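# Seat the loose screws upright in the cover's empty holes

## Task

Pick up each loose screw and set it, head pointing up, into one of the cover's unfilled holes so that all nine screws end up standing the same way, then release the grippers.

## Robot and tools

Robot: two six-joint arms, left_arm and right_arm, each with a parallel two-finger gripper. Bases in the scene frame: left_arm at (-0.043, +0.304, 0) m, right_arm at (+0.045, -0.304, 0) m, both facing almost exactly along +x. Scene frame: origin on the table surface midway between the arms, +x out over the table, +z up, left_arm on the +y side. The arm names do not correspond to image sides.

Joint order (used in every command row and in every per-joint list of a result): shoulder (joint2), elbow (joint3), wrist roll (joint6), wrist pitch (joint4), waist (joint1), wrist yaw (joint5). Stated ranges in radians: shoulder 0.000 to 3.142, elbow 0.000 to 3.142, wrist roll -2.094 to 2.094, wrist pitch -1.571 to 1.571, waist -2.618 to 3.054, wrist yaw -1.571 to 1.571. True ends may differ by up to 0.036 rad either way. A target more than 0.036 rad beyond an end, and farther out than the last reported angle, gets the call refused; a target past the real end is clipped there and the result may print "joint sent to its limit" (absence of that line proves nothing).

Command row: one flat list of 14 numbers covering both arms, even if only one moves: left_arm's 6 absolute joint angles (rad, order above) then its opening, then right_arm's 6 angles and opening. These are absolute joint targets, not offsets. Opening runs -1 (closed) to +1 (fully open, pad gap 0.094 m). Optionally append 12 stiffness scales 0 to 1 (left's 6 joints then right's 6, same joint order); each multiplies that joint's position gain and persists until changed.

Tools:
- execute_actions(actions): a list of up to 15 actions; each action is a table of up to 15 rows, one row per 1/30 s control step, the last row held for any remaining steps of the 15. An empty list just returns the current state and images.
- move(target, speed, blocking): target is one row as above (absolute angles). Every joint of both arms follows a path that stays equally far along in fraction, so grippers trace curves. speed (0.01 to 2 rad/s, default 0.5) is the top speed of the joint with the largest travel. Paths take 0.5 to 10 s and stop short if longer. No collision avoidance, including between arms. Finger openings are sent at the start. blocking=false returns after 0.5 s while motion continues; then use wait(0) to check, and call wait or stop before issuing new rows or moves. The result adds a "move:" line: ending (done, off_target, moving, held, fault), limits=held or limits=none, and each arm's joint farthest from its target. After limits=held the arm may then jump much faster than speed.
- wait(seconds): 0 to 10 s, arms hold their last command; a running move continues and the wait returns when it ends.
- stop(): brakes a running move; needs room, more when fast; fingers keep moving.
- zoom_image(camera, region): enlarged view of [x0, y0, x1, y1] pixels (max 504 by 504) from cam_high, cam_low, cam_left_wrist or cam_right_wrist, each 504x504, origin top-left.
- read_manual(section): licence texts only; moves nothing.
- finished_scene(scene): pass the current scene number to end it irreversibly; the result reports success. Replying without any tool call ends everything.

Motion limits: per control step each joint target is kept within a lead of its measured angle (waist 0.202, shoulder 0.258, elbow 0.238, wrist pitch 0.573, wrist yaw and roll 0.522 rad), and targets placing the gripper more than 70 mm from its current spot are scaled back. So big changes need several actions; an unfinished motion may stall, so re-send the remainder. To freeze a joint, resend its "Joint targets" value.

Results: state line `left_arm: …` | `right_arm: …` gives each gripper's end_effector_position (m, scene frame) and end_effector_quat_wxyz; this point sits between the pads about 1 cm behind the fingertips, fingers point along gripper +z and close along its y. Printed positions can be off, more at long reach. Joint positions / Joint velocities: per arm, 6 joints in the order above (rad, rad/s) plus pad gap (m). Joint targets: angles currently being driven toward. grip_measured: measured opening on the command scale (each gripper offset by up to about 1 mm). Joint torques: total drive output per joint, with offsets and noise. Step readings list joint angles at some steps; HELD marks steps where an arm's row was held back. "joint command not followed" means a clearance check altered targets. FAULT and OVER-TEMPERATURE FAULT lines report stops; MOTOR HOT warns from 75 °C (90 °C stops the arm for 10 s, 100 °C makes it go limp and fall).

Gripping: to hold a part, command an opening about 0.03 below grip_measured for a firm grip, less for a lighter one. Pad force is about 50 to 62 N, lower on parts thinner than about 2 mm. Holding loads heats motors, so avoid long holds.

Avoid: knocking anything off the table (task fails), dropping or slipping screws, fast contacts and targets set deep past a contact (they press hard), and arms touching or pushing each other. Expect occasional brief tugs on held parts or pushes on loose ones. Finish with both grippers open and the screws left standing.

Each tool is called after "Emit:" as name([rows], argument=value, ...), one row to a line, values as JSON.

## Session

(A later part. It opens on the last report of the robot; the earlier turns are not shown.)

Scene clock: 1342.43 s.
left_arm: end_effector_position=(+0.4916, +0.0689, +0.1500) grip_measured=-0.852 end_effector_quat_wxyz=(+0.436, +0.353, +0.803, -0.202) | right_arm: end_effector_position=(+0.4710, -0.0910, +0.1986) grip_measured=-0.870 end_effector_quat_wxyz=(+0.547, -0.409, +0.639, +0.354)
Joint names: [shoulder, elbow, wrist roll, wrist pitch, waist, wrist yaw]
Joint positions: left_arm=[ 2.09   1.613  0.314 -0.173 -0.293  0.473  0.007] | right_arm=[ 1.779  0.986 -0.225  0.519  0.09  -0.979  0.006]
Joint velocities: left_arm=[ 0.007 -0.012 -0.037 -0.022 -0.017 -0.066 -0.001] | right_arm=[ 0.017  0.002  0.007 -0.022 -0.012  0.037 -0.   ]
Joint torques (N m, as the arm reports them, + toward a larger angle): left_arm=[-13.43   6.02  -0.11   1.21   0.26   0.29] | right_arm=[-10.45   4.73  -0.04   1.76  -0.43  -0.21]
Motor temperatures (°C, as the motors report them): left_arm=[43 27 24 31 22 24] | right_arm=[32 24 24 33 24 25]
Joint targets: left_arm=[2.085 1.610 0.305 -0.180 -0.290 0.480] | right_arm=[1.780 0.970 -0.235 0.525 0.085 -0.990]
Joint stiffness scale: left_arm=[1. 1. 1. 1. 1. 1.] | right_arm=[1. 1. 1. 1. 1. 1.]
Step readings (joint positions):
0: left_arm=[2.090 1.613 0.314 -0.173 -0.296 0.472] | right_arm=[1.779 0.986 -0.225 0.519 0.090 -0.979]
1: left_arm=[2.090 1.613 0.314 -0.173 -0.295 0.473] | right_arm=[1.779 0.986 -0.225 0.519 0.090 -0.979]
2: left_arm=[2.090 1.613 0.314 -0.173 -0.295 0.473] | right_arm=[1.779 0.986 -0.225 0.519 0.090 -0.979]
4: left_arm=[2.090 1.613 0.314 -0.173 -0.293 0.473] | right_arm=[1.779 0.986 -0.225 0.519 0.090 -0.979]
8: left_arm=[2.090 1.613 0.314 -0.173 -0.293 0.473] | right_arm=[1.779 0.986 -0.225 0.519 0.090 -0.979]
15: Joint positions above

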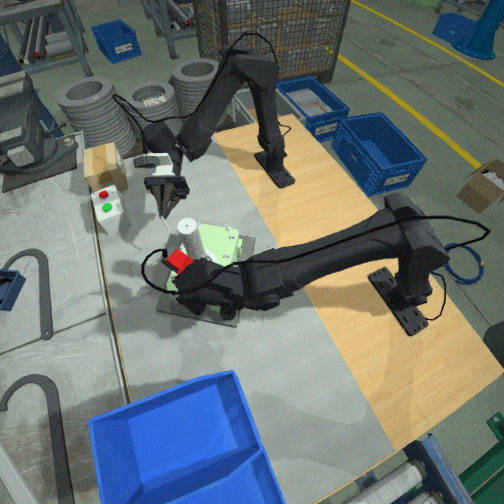

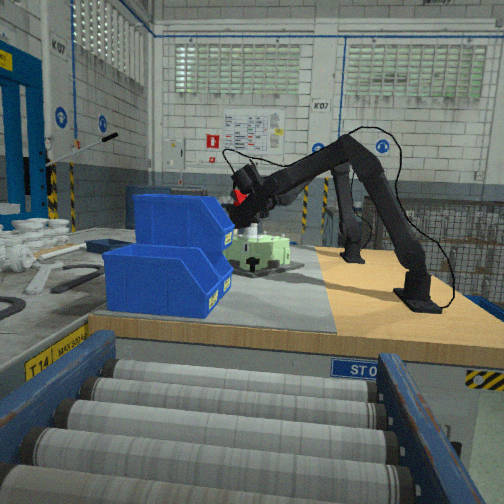

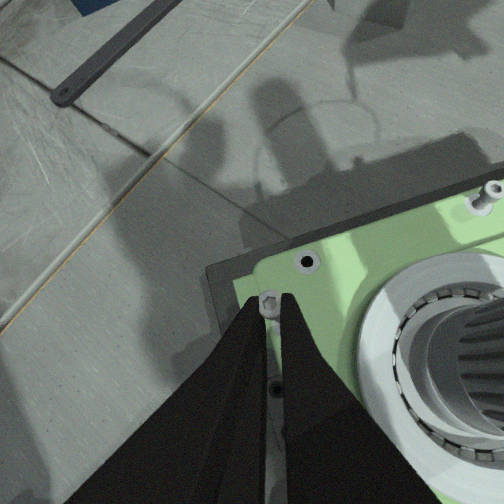

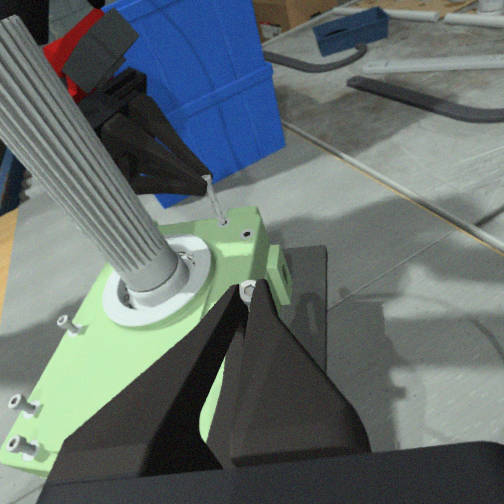

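Now press with the shoulder slowly to slide right across the hole.

Emit:
execute_actions([
  [[2.112,1.61,0.305,-0.180,-0.290,0.48,-0.88,1.78,0.97,-0.235,0.525,0.085,-0.99,-0.90],[2.112,1.61,0.305,-0.180,-0.290,0.48,-0.88,1.78,0.97,-0.235,0.525,0.085,-0.99,-0.90],[2.102,1.61,0.305,-0.180,-0.290,0.48,-0.88,1.78,0.97,-0.235,0.525,0.085,-0.99,-0.90]],
])

Emit:
zoom_image(camera="cam_right_wrist", region=[190, 180, 270, 250])

Scene clock: 1353.73 s.
left_arm: end_effector_position=(+0.4920, +0.0687, +0.1493) grip_measured=-0.852 end_effector_quat_wxyz=(+0.436, +0.353, +0.803, -0.202) | right_arm: end_effector_position=(+0.4710, -0.0910, +0.1986) grip_measured=-0.870 end_effector_quat_wxyz=(+0.547, -0.409, +0.639, +0.354)
Joint names: [shoulder, elbow, wrist roll, wrist pitch, waist, wrist yaw]
Joint positions: left_arm=[ 2.092  1.613  0.314 -0.17  -0.293  0.473  0.007] | right_arm=[ 1.779  0.986 -0.225  0.519  0.09  -0.979  0.006]
Joint velocities: left_arm=[ 0.022  0.002 -0.051  0.007  0.007  0.022 -0.   ] | right_arm=[ 0.007  0.002 -0.007  0.081  0.017  0.007  0.   ]
Joint torques (N m, as the arm reports them, + toward a larger angle): left_arm=[-12.09   6.03  -0.11   1.18   0.3    0.28] | right_arm=[-10.17   4.93  -0.07   1.75  -0.51  -0.25]
Motor temperatures (°C, as the motors report them): left_arm=[43 27 24 31 22 24] | right_arm=[33 24 24 33 24 25]
Joint targets: left_arm=[2.102 1.610 0.305 -0.180 -0.290 0.480] | right_arm=[1.780 0.970 -0.235 0.525 0.085 -0.990]
Joint stiffness scale: left_arm=[1. 1. 1. 1. 1. 1.] | right_arm=[1. 1. 1. 1. 1. 1.]
Step readings (joint positions):
0: left_arm=[2.090 1.613 0.314 -0.173 -0.293 0.473] | right_arm=[1.779 0.986 -0.225 0.519 0.090 -0.979]
1: left_arm=[2.091 1.613 0.314 -0.173 -0.293 0.473] | right_arm=[1.779 0.986 -0.225 0.519 0.090 -0.979]
2: left_arm=[2.092 1.613 0.314 -0.171 -0.293 0.473] | right_arm=[1.779 0.986 -0.225 0.519 0.090 -0.979]
4: left_arm=[2.092 1.613 0.314 -0.170 -0.293 0.473] | right_arm=[1.779 0.986 -0.225 0.519 0.090 -0.979]
8: left_arm=[2.092 1.613 0.314 -0.170 -0.293 0.473] | right_arm=[1.779 0.986 -0.225 0.519 0.090 -0.979]
15: Joint positions above

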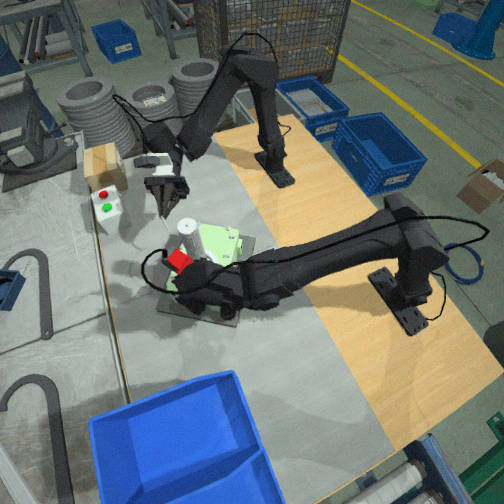

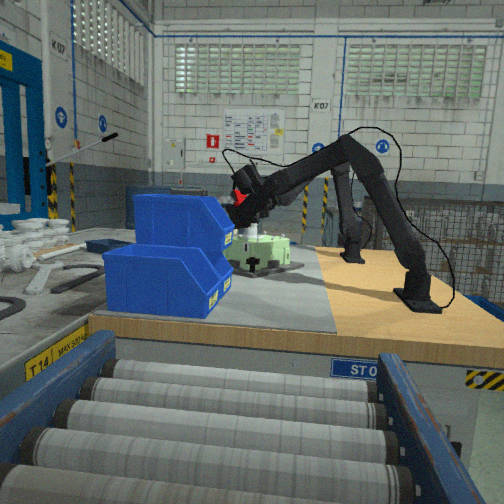

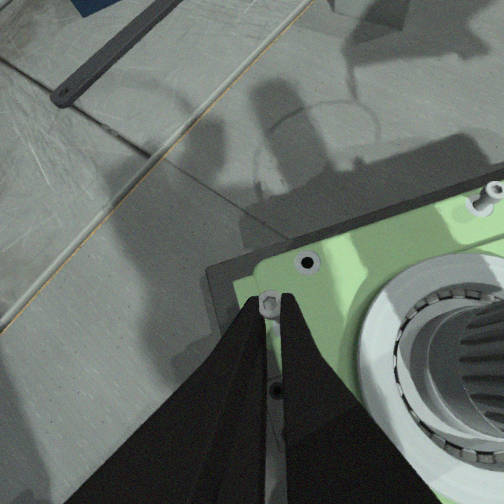

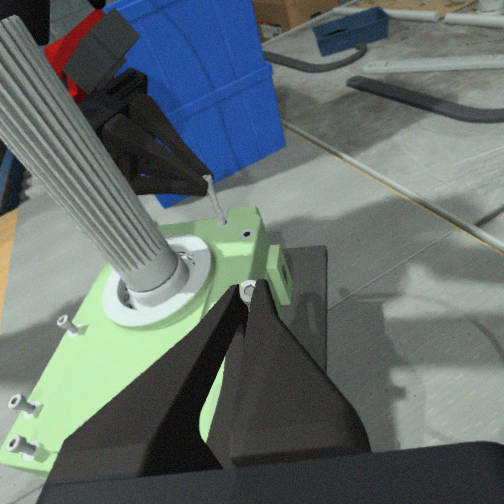

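Region (190, 180, 270, 250) of cam_right_wrist's 504x504 image, scaled by 6.300, with more detail than that image has; it fills the top 441 rows of this view, and the rest is white.

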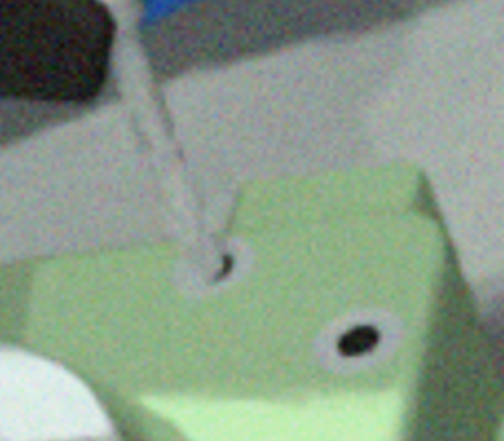

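Emit:
execute_actions([
  [[2.116,1.61,0.305,-0.178,-0.290,0.48,-0.88,1.78,0.97,-0.235,0.525,0.085,-0.99,-0.90],[2.116,1.61,0.305,-0.178,-0.290,0.48,-0.88,1.78,0.97,-0.235,0.525,0.085,-0.99,-0.90],[2.106,1.61,0.305,-0.178,-0.290,0.48,-0.88,1.78,0.97,-0.235,0.525,0.085,-0.99,-0.90]],
])

Emit:
zoom_image(camera="cam_right_wrist", region=[190, 180, 270, 250])

Scene clock: 1358.47 s.
left_arm: end_effector_position=(+0.4920, +0.0687, +0.1493) grip_measured=-0.852 end_effector_quat_wxyz=(+0.436, +0.353, +0.803, -0.202) | right_arm: end_effector_position=(+0.4710, -0.0910, +0.1986) grip_measured=-0.870 end_effector_quat_wxyz=(+0.547, -0.409, +0.639, +0.354)
Joint names: [shoulder, elbow, wrist roll, wrist pitch, waist, wrist yaw]
Joint positions: left_arm=[ 2.092  1.613  0.314 -0.17  -0.293  0.473  0.007] | right_arm=[ 1.779  0.986 -0.225  0.519  0.09  -0.979  0.006]
Joint velocities: left_arm=[-0.012  0.007  0.022 -0.022  0.007  0.007  0.   ] | right_arm=[ 0.002  0.012 -0.022 -0.007 -0.022 -0.022 -0.001]
Joint torques (N m, as the arm reports them, + toward a larger angle): left_arm=[-11.74   6.05  -0.12   1.21   0.27   0.29] | right_arm=[-10.42   4.85  -0.06   1.77  -0.48  -0.24]
Motor temperatures (°C, as the motors report them): left_arm=[43 27 24 31 22 24] | right_arm=[33 24 24 33 24 25]
Joint targets: left_arm=[2.106 1.610 0.305 -0.178 -0.290 0.480] | right_arm=[1.780 0.970 -0.235 0.525 0.085 -0.990]
Joint stiffness scale: left_arm=[1. 1. 1. 1. 1. 1.] | right_arm=[1. 1. 1. 1. 1. 1.]
Step readings (joint positions):
0: left_arm=[2.092 1.613 0.314 -0.170 -0.293 0.473] | right_arm=[1.779 0.986 -0.225 0.519 0.090 -0.979]
1: left_arm=[2.092 1.613 0.314 -0.170 -0.293 0.473] | right_arm=[1.779 0.986 -0.225 0.519 0.090 -0.979]
2: left_arm=[2.092 1.613 0.314 -0.170 -0.293 0.473] | right_arm=[1.779 0.986 -0.225 0.519 0.090 -0.979]
4: left_arm=[2.092 1.613 0.314 -0.170 -0.293 0.473] | right_arm=[1.779 0.986 -0.225 0.519 0.090 -0.979]
8: left_arm=[2.092 1.613 0.314 -0.170 -0.293 0.473] | right_arm=[1.779 0.986 -0.225 0.519 0.090 -0.979]
15: Joint positions above

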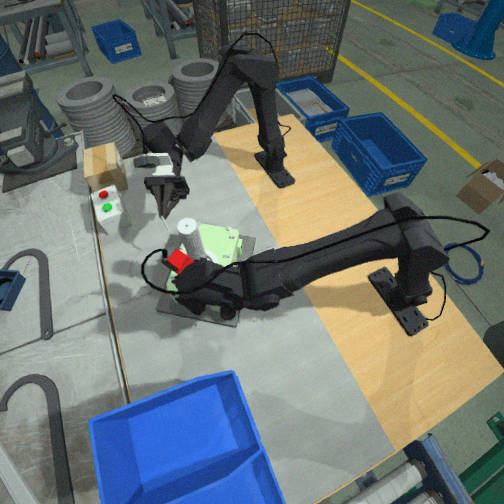

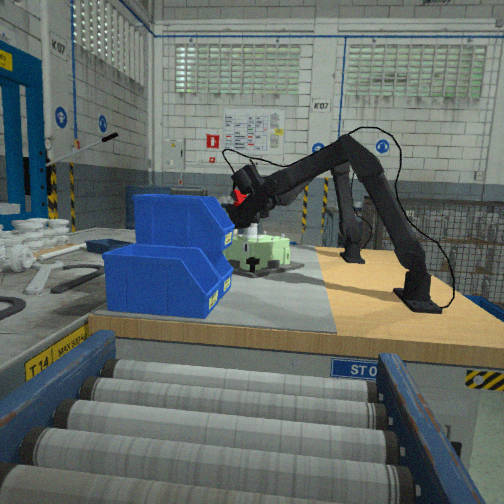

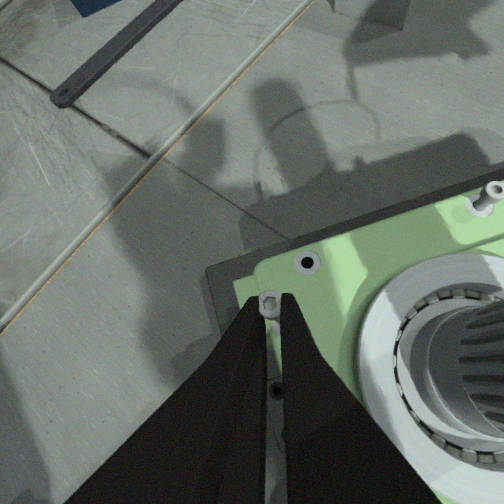

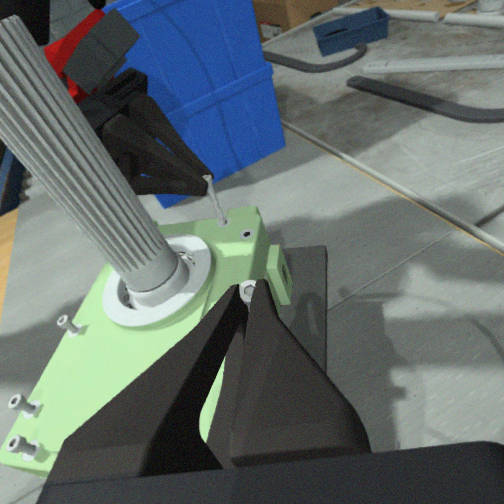

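Region (190, 180, 270, 250) of cam_right_wrist's 504x504 image, scaled by 6.300, with more detail than that image has; it fills the top 441 rows of this view, and the rest is white.

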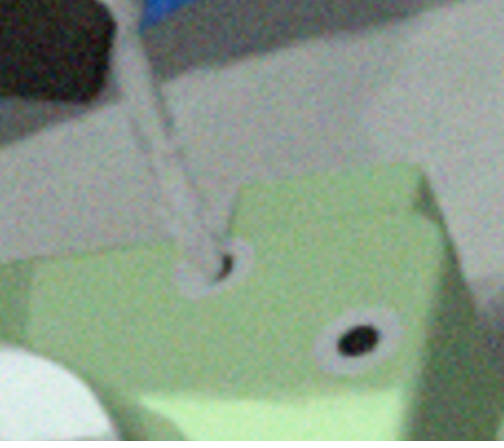

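Emit:
execute_actions([
  [[2.10,1.61,0.305,-0.150,-0.290,0.48,-0.88,1.78,0.97,-0.235,0.525,0.085,-0.99,-0.90],[2.10,1.61,0.305,-0.150,-0.290,0.48,-0.88,1.78,0.97,-0.235,0.525,0.085,-0.99,-0.90],[2.10,1.61,0.305,-0.166,-0.290,0.48,-0.88,1.78,0.97,-0.235,0.525,0.085,-0.99,-0.90]],
])

Emit:
zoom_image(camera="cam_right_wrist", region=[190, 180, 270, 250])

Scene clock: 1367.47 s.
left_arm: end_effector_position=(+0.4926, +0.0686, +0.1500) grip_measured=-0.852 end_effector_quat_wxyz=(+0.438, +0.353, +0.802, -0.201) | right_arm: end_effector_position=(+0.4710, -0.0910, +0.1986) grip_measured=-0.870 end_effector_quat_wxyz=(+0.547, -0.409, +0.639, +0.354)
Joint names: [shoulder, elbow, wrist roll, wrist pitch, waist, wrist yaw]
Joint positions: left_arm=[ 2.092  1.613  0.314 -0.166 -0.293  0.473  0.007] | right_arm=[ 1.779  0.986 -0.225  0.519  0.09  -0.979  0.006]
Joint velocities: left_arm=[-0.007 -0.012 -0.037 -0.037 -0.012  0.007 -0.001] | right_arm=[-0.012 -0.012 -0.007 -0.037 -0.017 -0.051 -0.   ]
Joint torques (N m, as the arm reports them, + toward a larger angle): left_arm=[-12.26   6.05  -0.11   1.26   0.29   0.27] | right_arm=[-10.36   4.84  -0.03   1.74  -0.56  -0.22]
Motor temperatures (°C, as the motors report them): left_arm=[42 27 24 32 22 24] | right_arm=[33 24 24 33 24 25]
Joint targets: left_arm=[2.100 1.610 0.305 -0.166 -0.290 0.480] | right_arm=[1.780 0.970 -0.235 0.525 0.085 -0.990]
Joint stiffness scale: left_arm=[1. 1. 1. 1. 1. 1.] | right_arm=[1. 1. 1. 1. 1. 1.]
Step readings (joint positions):
0: left_arm=[2.092 1.613 0.314 -0.170 -0.293 0.473] | right_arm=[1.779 0.986 -0.225 0.519 0.090 -0.979]
1: left_arm=[2.092 1.613 0.314 -0.168 -0.293 0.473] | right_arm=[1.779 0.986 -0.225 0.519 0.090 -0.979]
2: left_arm=[2.092 1.613 0.314 -0.166 -0.293 0.473] | right_arm=[1.779 0.986 -0.225 0.519 0.090 -0.979]
4: left_arm=[2.092 1.613 0.314 -0.166 -0.293 0.473] | right_arm=[1.779 0.986 -0.225 0.519 0.090 -0.979]
8: left_arm=[2.092 1.613 0.314 -0.166 -0.293 0.473] | right_arm=[1.779 0.986 -0.225 0.519 0.090 -0.979]
15: Joint positions above

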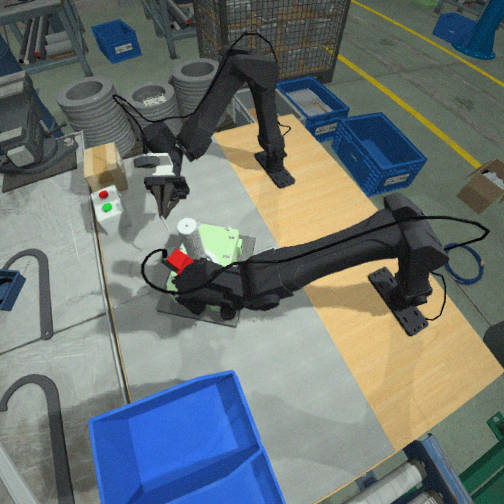

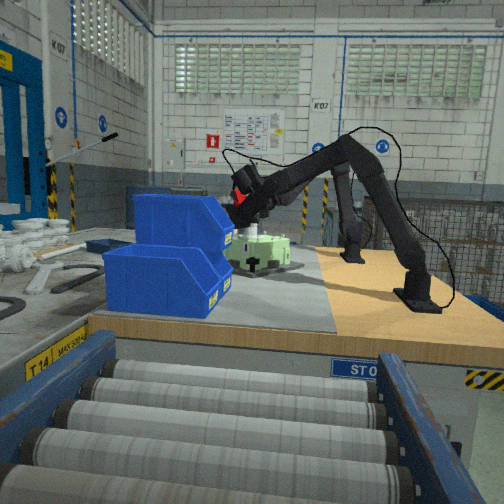

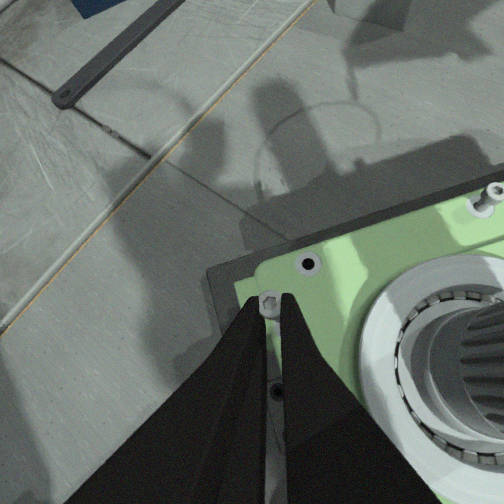

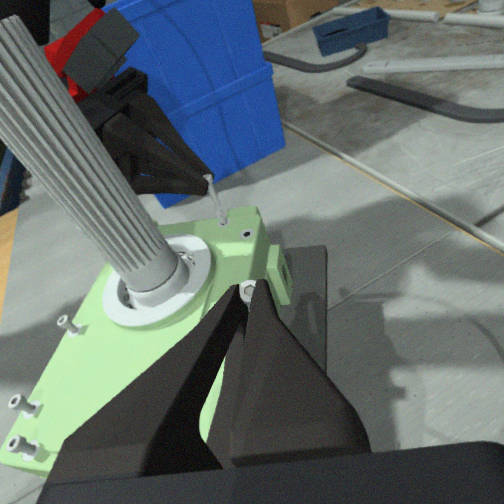

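Region (190, 180, 270, 250) of cam_right_wrist's 504x504 image, scaled by 6.300, with more detail than that image has; it fills the top 441 rows of this view, and the rest is white.

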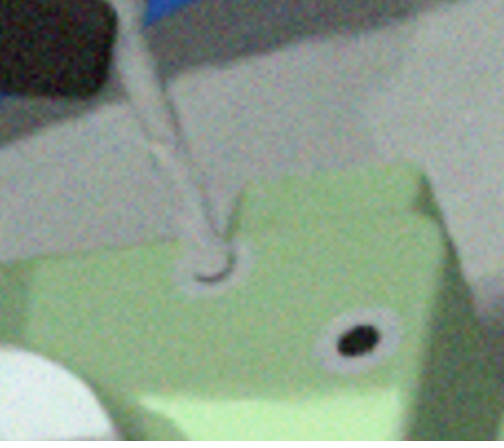

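Centered now. Descend.

Emit:
execute_actions([
  [[2.116,1.61,0.305,-0.172,-0.290,0.48,-0.88,1.78,0.97,-0.235,0.525,0.085,-0.99,-0.90],[2.116,1.61,0.305,-0.172,-0.290,0.48,-0.88,1.78,0.97,-0.235,0.525,0.085,-0.99,-0.90],[2.109,1.61,0.305,-0.172,-0.290,0.48,-0.88,1.78,0.97,-0.235,0.525,0.085,-0.99,-0.90]],
])

Emit:
zoom_image(camera="cam_right_wrist", region=[190, 180, 270, 250])

Scene clock: 1374.57 s.
left_arm: end_effector_position=(+0.4930, +0.0683, +0.1493) grip_measured=-0.852 end_effector_quat_wxyz=(+0.438, +0.353, +0.801, -0.202) | right_arm: end_effector_position=(+0.4710, -0.0910, +0.1986) grip_measured=-0.870 end_effector_quat_wxyz=(+0.547, -0.409, +0.639, +0.354)
Joint names: [shoulder, elbow, wrist roll, wrist pitch, waist, wrist yaw]
Joint positions: left_arm=[ 2.095  1.613  0.314 -0.162 -0.293  0.474  0.007] | right_arm=[ 1.779  0.986 -0.225  0.519  0.09  -0.979  0.006]
Joint velocities: left_arm=[-0.007 -0.027  0.051 -0.022 -0.007  0.007 -0.   ] | right_arm=[ 0.007 -0.012 -0.051 -0.066 -0.002 -0.007 -0.001]
Joint torques (N m, as the arm reports them, + toward a larger angle): left_arm=[-11.72   6.01  -0.12   1.19   0.28   0.26] | right_arm=[-10.35   4.85  -0.03   1.76  -0.46  -0.21]
Motor temperatures (°C, as the motors report them): left_arm=[42 27 24 32 22 24] | right_arm=[33 24 24 33 24 25]
Joint targets: left_arm=[2.109 1.610 0.305 -0.172 -0.290 0.480] | right_arm=[1.780 0.970 -0.235 0.525 0.085 -0.990]
Joint stiffness scale: left_arm=[1. 1. 1. 1. 1. 1.] | right_arm=[1. 1. 1. 1. 1. 1.]
Step readings (joint positions):
0: left_arm=[2.092 1.613 0.314 -0.166 -0.293 0.473] | right_arm=[1.779 0.986 -0.225 0.519 0.090 -0.979]
1: left_arm=[2.094 1.613 0.314 -0.166 -0.293 0.473] | right_arm=[1.779 0.986 -0.225 0.519 0.090 -0.979]
2: left_arm=[2.095 1.613 0.314 -0.164 -0.293 0.474] | right_arm=[1.779 0.986 -0.225 0.519 0.090 -0.979]
4: left_arm=[2.095 1.613 0.314 -0.162 -0.293 0.474] | right_arm=[1.779 0.986 -0.225 0.519 0.090 -0.979]
8: left_arm=[2.095 1.613 0.314 -0.162 -0.293 0.474] | right_arm=[1.779 0.986 -0.225 0.519 0.090 -0.979]
15: Joint positions above

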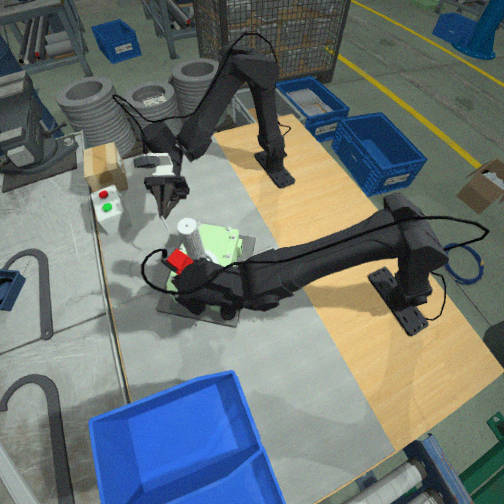

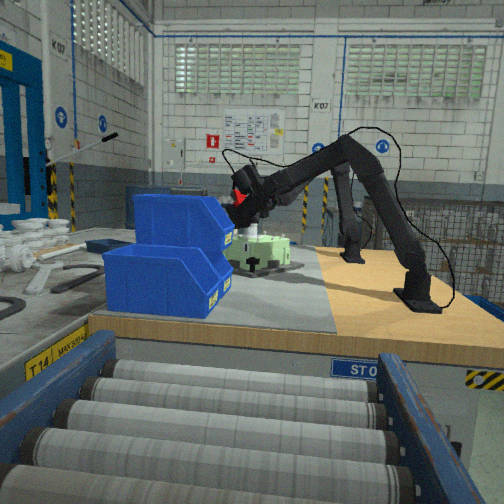

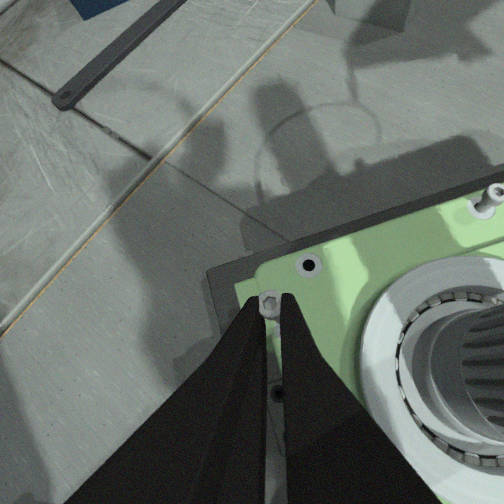

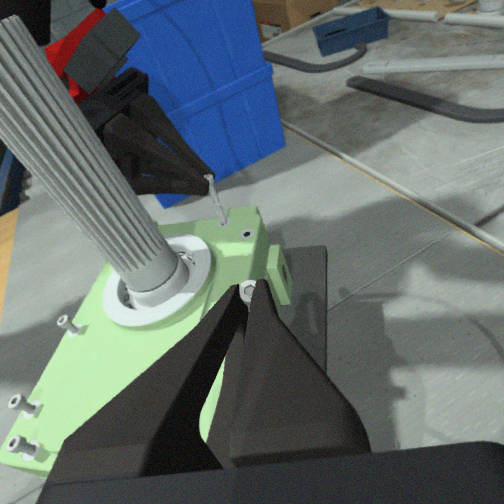

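Region (190, 180, 270, 250) of cam_right_wrist's 504x504 image, scaled by 6.300, with more detail than that image has; it fills the top 441 rows of this view, and the rest is white.

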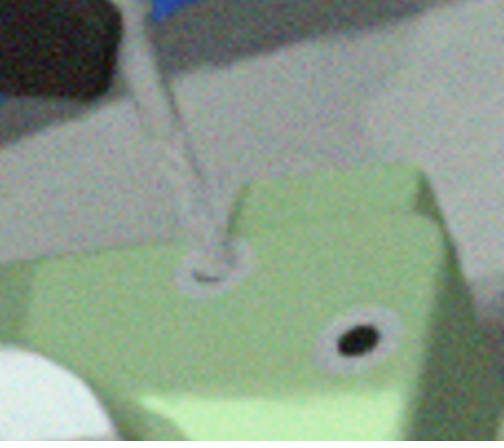

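Emit:
execute_actions([
  [[2.105,1.61,0.305,-0.185,-0.316,0.48,-0.88,1.78,0.97,-0.235,0.525,0.085,-0.99,-0.90],[2.105,1.61,0.305,-0.185,-0.316,0.48,-0.88,1.78,0.97,-0.235,0.525,0.085,-0.99,-0.90],[2.105,1.61,0.305,-0.185,-0.298,0.48,-0.88,1.78,0.97,-0.235,0.525,0.085,-0.99,-0.90]],
])

Emit:
zoom_image(camera="cam_right_wrist", region=[190, 180, 270, 250])

Scene clock: 1381.37 s.
left_arm: end_effector_position=(+0.4926, +0.0672, +0.1493) grip_measured=-0.852 end_effector_quat_wxyz=(+0.438, +0.354, +0.801, -0.202) | right_arm: end_effector_position=(+0.4710, -0.0910, +0.1986) grip_measured=-0.870 end_effector_quat_wxyz=(+0.547, -0.409, +0.639, +0.354)
Joint names: [shoulder, elbow, wrist roll, wrist pitch, waist, wrist yaw]
Joint positions: left_arm=[ 2.095  1.613  0.314 -0.162 -0.295  0.474  0.007] | right_arm=[ 1.779  0.986 -0.225  0.519  0.09  -0.979  0.006]
Joint velocities: left_arm=[ 0.002 -0.007 -0.051  0.007 -0.002 -0.007  0.   ] | right_arm=[ 0.012  0.002 -0.022 -0.007 -0.007 -0.066  0.   ]
Joint torques (N m, as the arm reports them, + toward a larger angle): left_arm=[-12.06   6.03  -0.13   1.05  -0.32   0.29] | right_arm=[-10.33   4.87  -0.05   1.78  -0.42  -0.22]
Motor temperatures (°C, as the motors report them): left_arm=[42 27 24 32 22 24] | right_arm=[33 24 24 33 24 25]
Joint targets: left_arm=[2.105 1.610 0.305 -0.185 -0.298 0.480] | right_arm=[1.780 0.970 -0.235 0.525 0.085 -0.990]
Joint stiffness scale: left_arm=[1. 1. 1. 1. 1. 1.] | right_arm=[1. 1. 1. 1. 1. 1.]
Step readings (joint positions):
0: left_arm=[2.095 1.613 0.314 -0.162 -0.293 0.474] | right_arm=[1.779 0.986 -0.225 0.519 0.090 -0.979]
1: left_arm=[2.095 1.613 0.314 -0.162 -0.294 0.474] | right_arm=[1.779 0.986 -0.225 0.519 0.090 -0.979]
2: left_arm=[2.095 1.613 0.314 -0.162 -0.295 0.474] | right_arm=[1.779 0.986 -0.225 0.519 0.090 -0.979]
4: left_arm=[2.095 1.613 0.314 -0.162 -0.295 0.474] | right_arm=[1.779 0.986 -0.225 0.519 0.090 -0.979]
8: left_arm=[2.095 1.613 0.314 -0.162 -0.295 0.474] | right_arm=[1.779 0.986 -0.225 0.519 0.090 -0.979]
15: Joint positions above

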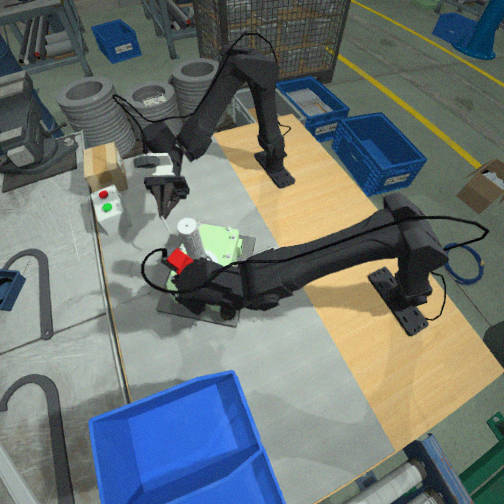

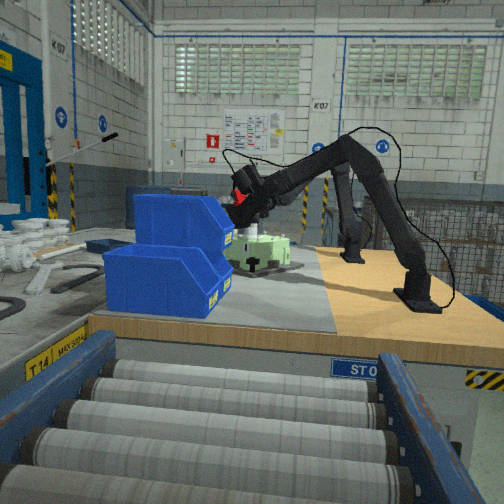

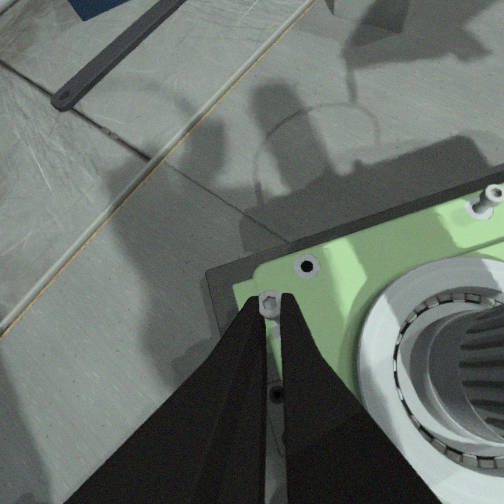

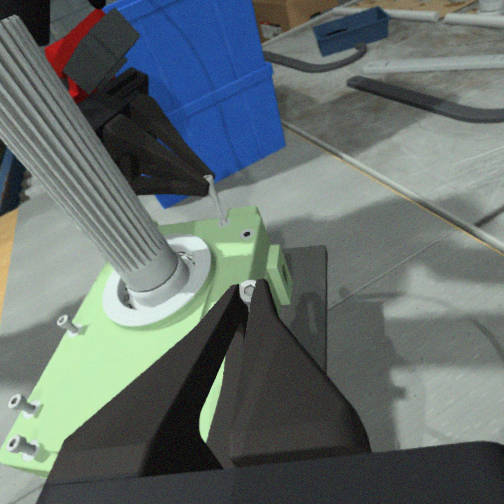

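Region (190, 180, 270, 250) of cam_right_wrist's 504x504 image, scaled by 6.300, with more detail than that image has; it fills the top 441 rows of this view, and the rest is white.

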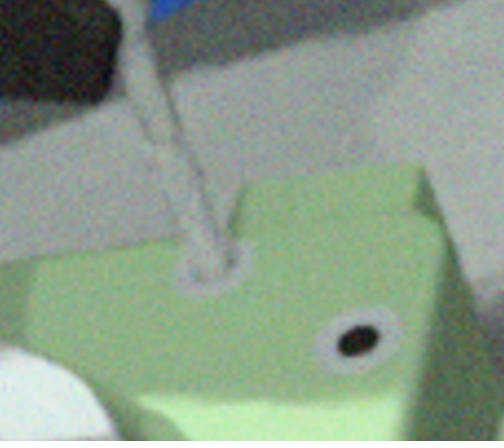

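Emit:
execute_actions([
  [[2.056,1.61,0.305,-0.182,-0.298,0.48,-0.88,1.78,0.97,-0.235,0.525,0.085,-0.99,-0.90],[2.056,1.61,0.305,-0.182,-0.298,0.48,-0.88,1.78,0.97,-0.235,0.525,0.085,-0.99,-0.90],[2.056,1.61,0.305,-0.178,-0.298,0.48,-0.88,1.78,0.97,-0.235,0.525,0.085,-0.99,-0.90],[2.088,1.61,0.305,-0.178,-0.298,0.48,-0.88,1.78,0.97,-0.235,0.525,0.085,-0.99,-0.90],[2.088,1.61,0.305,-0.178,-0.298,0.48,-0.88,1.78,0.97,-0.235,0.525,0.085,-0.99,-0.90],[2.088,1.61,0.305,-0.178,-0.298,0.48,-0.88,1.78,0.97,-0.235,0.525,0.085,-0.99,-0.90],[2.088,1.61,0.305,-0.178,-0.298,0.48,-0.88,1.78,0.97,-0.235,0.525,0.085,-0.99,-0.90],[2.088,1.61,0.305,-0.178,-0.298,0.48,-0.88,1.78,0.97,-0.235,0.525,0.085,-0.99,-0.90],[2.088,1.61,0.305,-0.178,-0.273,0.48,-0.88,1.78,0.97,-0.235,0.525,0.085,-0.99,-0.90],[2.088,1.61,0.305,-0.178,-0.294,0.48,-0.88,1.78,0.97,-0.235,0.525,0.085,-0.99,-0.90]],
])

Emit:
zoom_image(camera="cam_right_wrist", region=[190, 180, 270, 250])

Scene clock: 1403.00 s.
left_arm: end_effector_position=(+0.4919, +0.0679, +0.1507) grip_measured=-0.852 end_effector_quat_wxyz=(+0.438, +0.354, +0.802, -0.202) | right_arm: end_effector_position=(+0.4710, -0.0910, +0.1986) grip_measured=-0.870 end_effector_quat_wxyz=(+0.547, -0.409, +0.639, +0.354)
Joint names: [shoulder, elbow, wrist roll, wrist pitch, waist, wrist yaw]
Joint positions: left_arm=[ 2.091  1.613  0.314 -0.167 -0.295  0.474  0.007] | right_arm=[ 1.779  0.986 -0.225  0.519  0.09  -0.979  0.006]
Joint velocities: left_arm=[-0.012 -0.012  0.066  0.007  0.007  0.139 -0.   ] | right_arm=[-0.007  0.007 -0.022 -0.022  0.002 -0.022  0.   ]
Joint torques (N m, as the arm reports them, + toward a larger angle): left_arm=[-13.17   6.    -0.12   1.16   0.05   0.26] | right_arm=[-10.36   4.86  -0.03   1.78  -0.64  -0.25]
Motor temperatures (°C, as the motors report them): left_arm=[42 27 24 31 22 24] | right_arm=[33 24 24 33 24 25]
Joint targets: left_arm=[2.088 1.610 0.305 -0.178 -0.294 0.480] | right_arm=[1.780 0.970 -0.235 0.525 0.085 -0.990]
Joint stiffness scale: left_arm=[1. 1. 1. 1. 1. 1.] | right_arm=[1. 1. 1. 1. 1. 1.]
Step readings (joint positions):
0: left_arm=[2.095 1.613 0.314 -0.162 -0.295 0.474] | right_arm=[1.779 0.986 -0.225 0.519 0.090 -0.979]
1: left_arm=[2.094 1.613 0.314 -0.162 -0.295 0.474] | right_arm=[1.779 0.986 -0.225 0.519 0.090 -0.979]
2: left_arm=[2.092 1.613 0.314 -0.164 -0.295 0.474] | right_arm=[1.779 0.986 -0.225 0.519 0.090 -0.979]
4: left_arm=[2.091 1.613 0.314 -0.165 -0.295 0.474] | right_arm=[1.779 0.986 -0.225 0.519 0.090 -0.979]
8: left_arm=[2.091 1.613 0.314 -0.167 -0.295 0.474] | right_arm=[1.779 0.986 -0.225 0.519 0.090 -0.979]
15: Joint positions above

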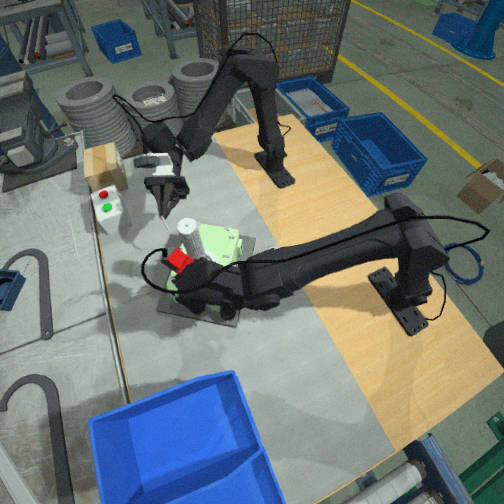

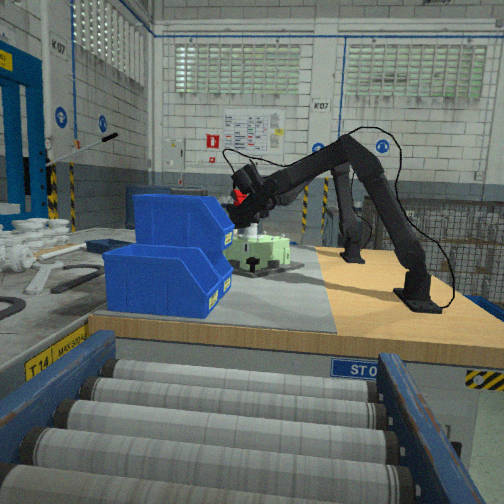

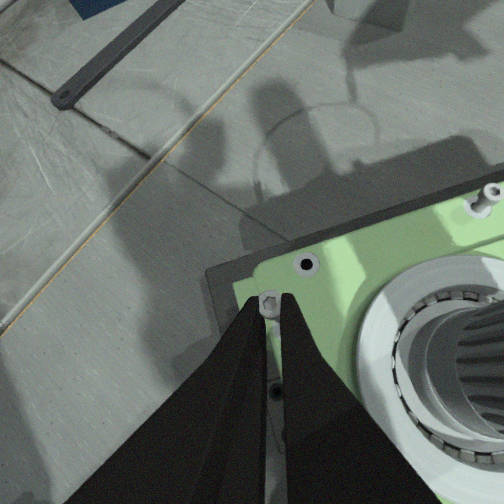

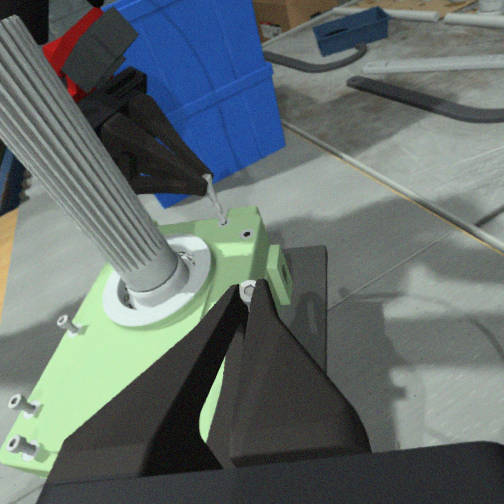

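Region (190, 180, 270, 250) of cam_right_wrist's 504x504 image, scaled by 6.300, with more detail than that image has; it fills the top 441 rows of this view, and the rest is white.

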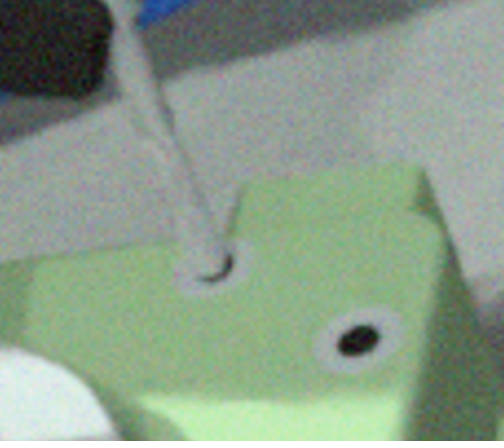

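Emit:
execute_actions([
  [[2.115,1.61,0.305,-0.176,-0.294,0.48,-0.88,1.78,0.97,-0.235,0.525,0.085,-0.99,-0.90],[2.115,1.61,0.305,-0.176,-0.294,0.48,-0.88,1.78,0.97,-0.235,0.525,0.085,-0.99,-0.90],[2.110,1.61,0.305,-0.176,-0.294,0.48,-0.88,1.78,0.97,-0.235,0.525,0.085,-0.99,-0.90]],
])

Emit:
zoom_image(camera="cam_right_wrist", region=[190, 180, 270, 250])

Scene clock: 1413.93 s.
left_arm: end_effector_position=(+0.4923, +0.0676, +0.1494) grip_measured=-0.852 end_effector_quat_wxyz=(+0.438, +0.354, +0.801, -0.203) | right_arm: end_effector_position=(+0.4710, -0.0910, +0.1986) grip_measured=-0.870 end_effector_quat_wxyz=(+0.547, -0.409, +0.639, +0.354)
Joint names: [shoulder, elbow, wrist roll, wrist pitch, waist, wrist yaw]
Joint positions: left_arm=[ 2.094  1.613  0.314 -0.164 -0.295  0.475  0.007] | right_arm=[ 1.779  0.986 -0.225  0.519  0.09  -0.979  0.006]
Joint velocities: left_arm=[-0.012  0.012 -0.022  0.066  0.012 -0.037 -0.   ] | right_arm=[-0.012  0.002 -0.051 -0.037 -0.007  0.037  0.001]
Joint torques (N m, as the arm reports them, + toward a larger angle): left_arm=[-11.56   6.01  -0.12   1.16   0.01   0.26] | right_arm=[-10.35   4.84  -0.04   1.75  -0.5   -0.22]
Motor temperatures (°C, as the motors report them): left_arm=[43 27 24 32 22 24] | right_arm=[33 24 24 33 24 25]
Joint targets: left_arm=[2.110 1.610 0.305 -0.176 -0.294 0.480] | right_arm=[1.780 0.970 -0.235 0.525 0.085 -0.990]
Joint stiffness scale: left_arm=[1. 1. 1. 1. 1. 1.] | right_arm=[1. 1. 1. 1. 1. 1.]
Step readings (joint positions):
0: left_arm=[2.091 1.613 0.314 -0.167 -0.295 0.474] | right_arm=[1.779 0.986 -0.225 0.519 0.090 -0.979]
1: left_arm=[2.092 1.613 0.314 -0.167 -0.295 0.474] | right_arm=[1.779 0.986 -0.225 0.519 0.090 -0.979]
2: left_arm=[2.093 1.613 0.314 -0.167 -0.295 0.474] | right_arm=[1.779 0.986 -0.225 0.519 0.090 -0.979]
4: left_arm=[2.094 1.613 0.314 -0.164 -0.295 0.475] | right_arm=[1.779 0.986 -0.225 0.519 0.090 -0.979]
8: left_arm=[2.094 1.613 0.314 -0.164 -0.295 0.475] | right_arm=[1.779 0.986 -0.225 0.519 0.090 -0.979]
15: Joint positions above

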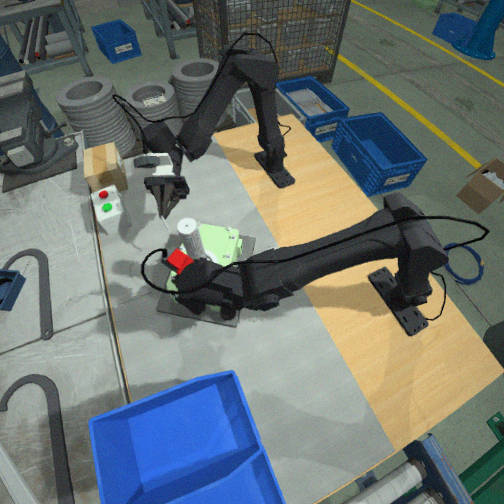

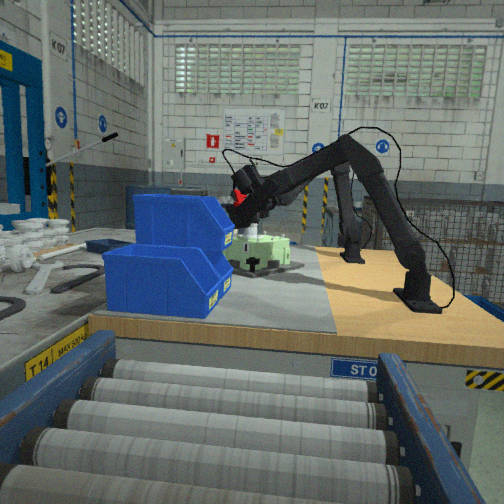

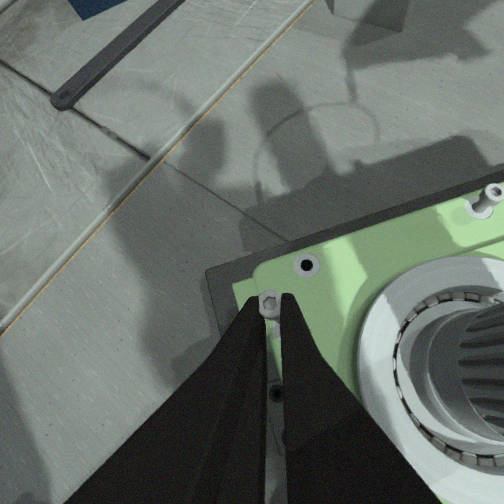

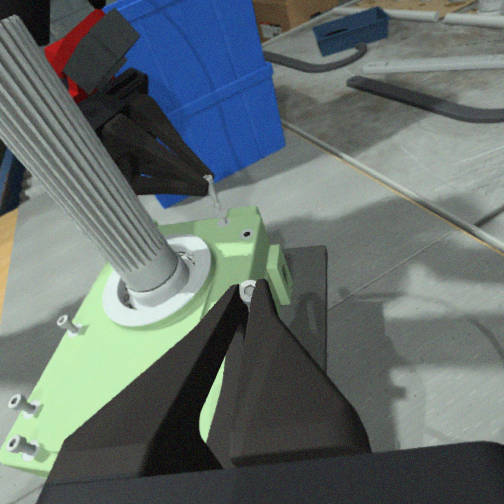

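Region (190, 180, 270, 250) of cam_right_wrist's 504x504 image, scaled by 6.300, with more detail than that image has; it fills the top 441 rows of this view, and the rest is white.

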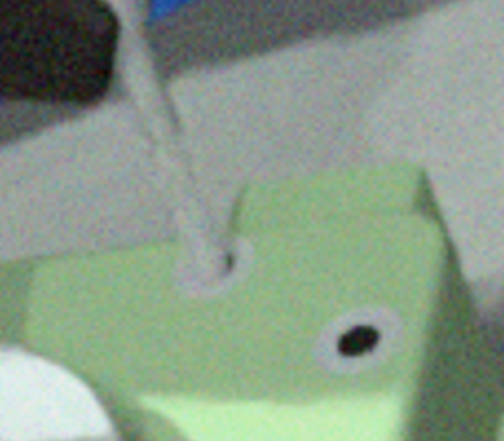

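Emit:
execute_actions([
  [[2.118,1.61,0.305,-0.180,-0.272,0.48,-0.88,1.78,0.97,-0.235,0.525,0.085,-0.99,-0.90],[2.118,1.61,0.305,-0.180,-0.276,0.48,-0.88,1.78,0.97,-0.235,0.525,0.085,-0.99,-0.90],[2.118,1.61,0.305,-0.180,-0.290,0.48,-0.88,1.78,0.97,-0.235,0.525,0.085,-0.99,-0.90],[2.118,1.61,0.305,-0.180,-0.290,0.48,-0.88,1.78,0.97,-0.235,0.525,0.085,-0.99,-0.90],[2.112,1.61,0.305,-0.180,-0.290,0.48,-0.88,1.78,0.97,-0.235,0.525,0.085,-0.99,-0.90]],
])

Emit:
zoom_image(camera="cam_right_wrist", region=[190, 180, 270, 250])

Scene clock: 1422.37 s.
left_arm: end_effector_position=(+0.4927, +0.0686, +0.1439) grip_measured=-0.852 end_effector_quat_wxyz=(+0.433, +0.353, +0.804, -0.203) | right_arm: end_effector_position=(+0.4710, -0.0910, +0.1986) grip_measured=-0.870 end_effector_quat_wxyz=(+0.547, -0.409, +0.639, +0.354)
Joint names: [shoulder, elbow, wrist roll, wrist pitch, waist, wrist yaw]
Joint positions: left_arm=[ 2.104  1.613  0.313 -0.166 -0.293  0.476  0.007] | right_arm=[ 1.779  0.986 -0.225  0.519  0.09  -0.979  0.006]
Joint velocities: left_arm=[ 0.002  0.007 -0.007  0.022  0.002 -0.081  0.002] | right_arm=[-0.007 -0.002 -0.051  0.007 -0.007 -0.007 -0.   ]
Joint torques (N m, as the arm reports them, + toward a larger angle): left_arm=[-12.25   6.01  -0.11   1.16   0.24   0.26] | right_arm=[-10.25   4.9   -0.06   1.76  -0.4   -0.25]
Motor temperatures (°C, as the motors report them): left_arm=[43 27 24 32 22 24] | right_arm=[33 24 24 33 24 25]
Joint targets: left_arm=[2.112 1.610 0.305 -0.180 -0.290 0.480] | right_arm=[1.780 0.970 -0.235 0.525 0.085 -0.990]
Joint stiffness scale: left_arm=[1. 1. 1. 1. 1. 1.] | right_arm=[1. 1. 1. 1. 1. 1.]
Step readings (joint positions):
0: left_arm=[2.094 1.613 0.314 -0.164 -0.295 0.475] | right_arm=[1.779 0.986 -0.225 0.519 0.090 -0.979]
1: left_arm=[2.094 1.613 0.314 -0.164 -0.294 0.475] | right_arm=[1.779 0.986 -0.225 0.519 0.090 -0.979]
2: left_arm=[2.094 1.613 0.313 -0.164 -0.293 0.476] | right_arm=[1.779 0.986 -0.225 0.519 0.090 -0.979]
4: left_arm=[2.096 1.613 0.313 -0.164 -0.293 0.476] | right_arm=[1.779 0.986 -0.225 0.519 0.090 -0.979]
8: left_arm=[2.102 1.613 0.313 -0.166 -0.293 0.476] | right_arm=[1.779 0.986 -0.225 0.519 0.090 -0.979]
15: Joint positions above

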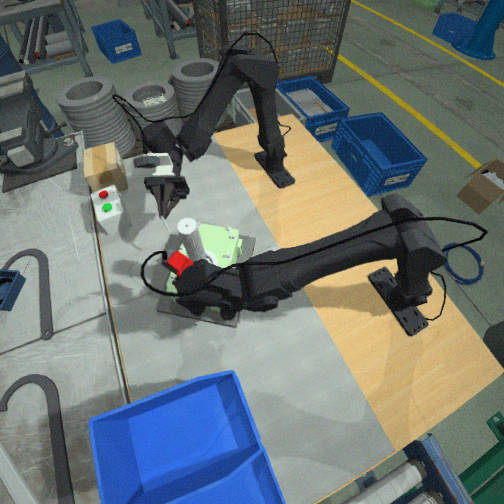

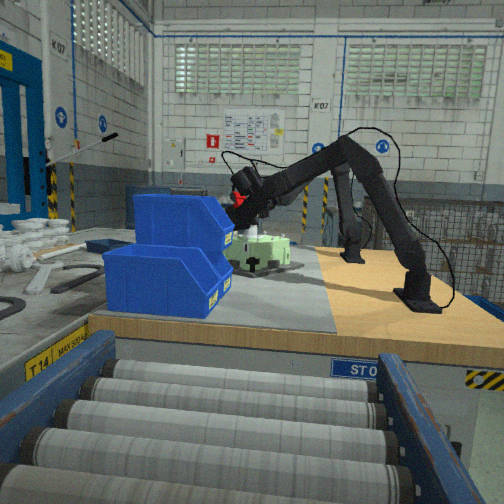

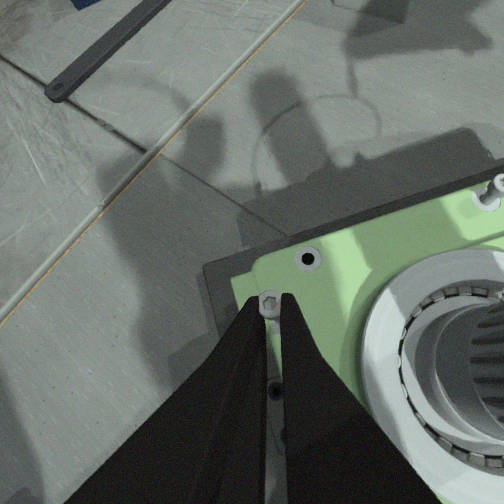

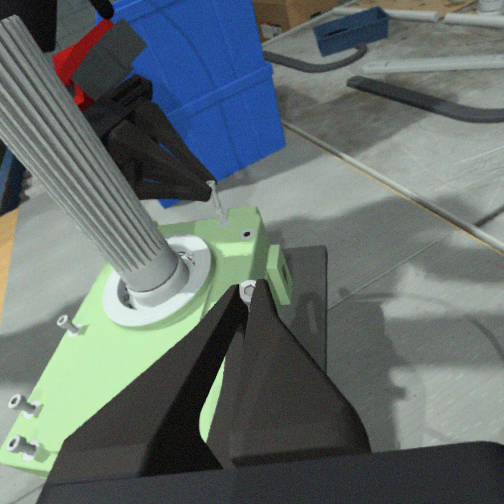

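Region (190, 180, 270, 250) of cam_right_wrist's 504x504 image, scaled by 6.300, with more detail than that image has; it fills the top 441 rows of this view, and the rest is white.

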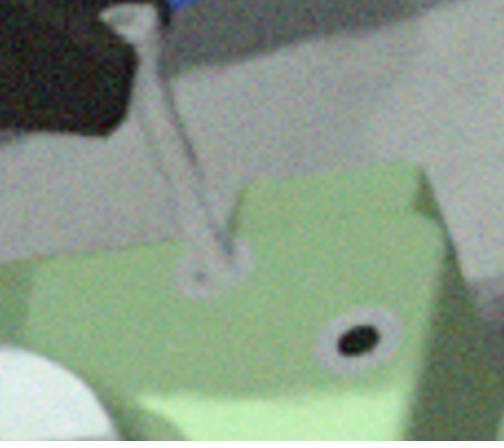

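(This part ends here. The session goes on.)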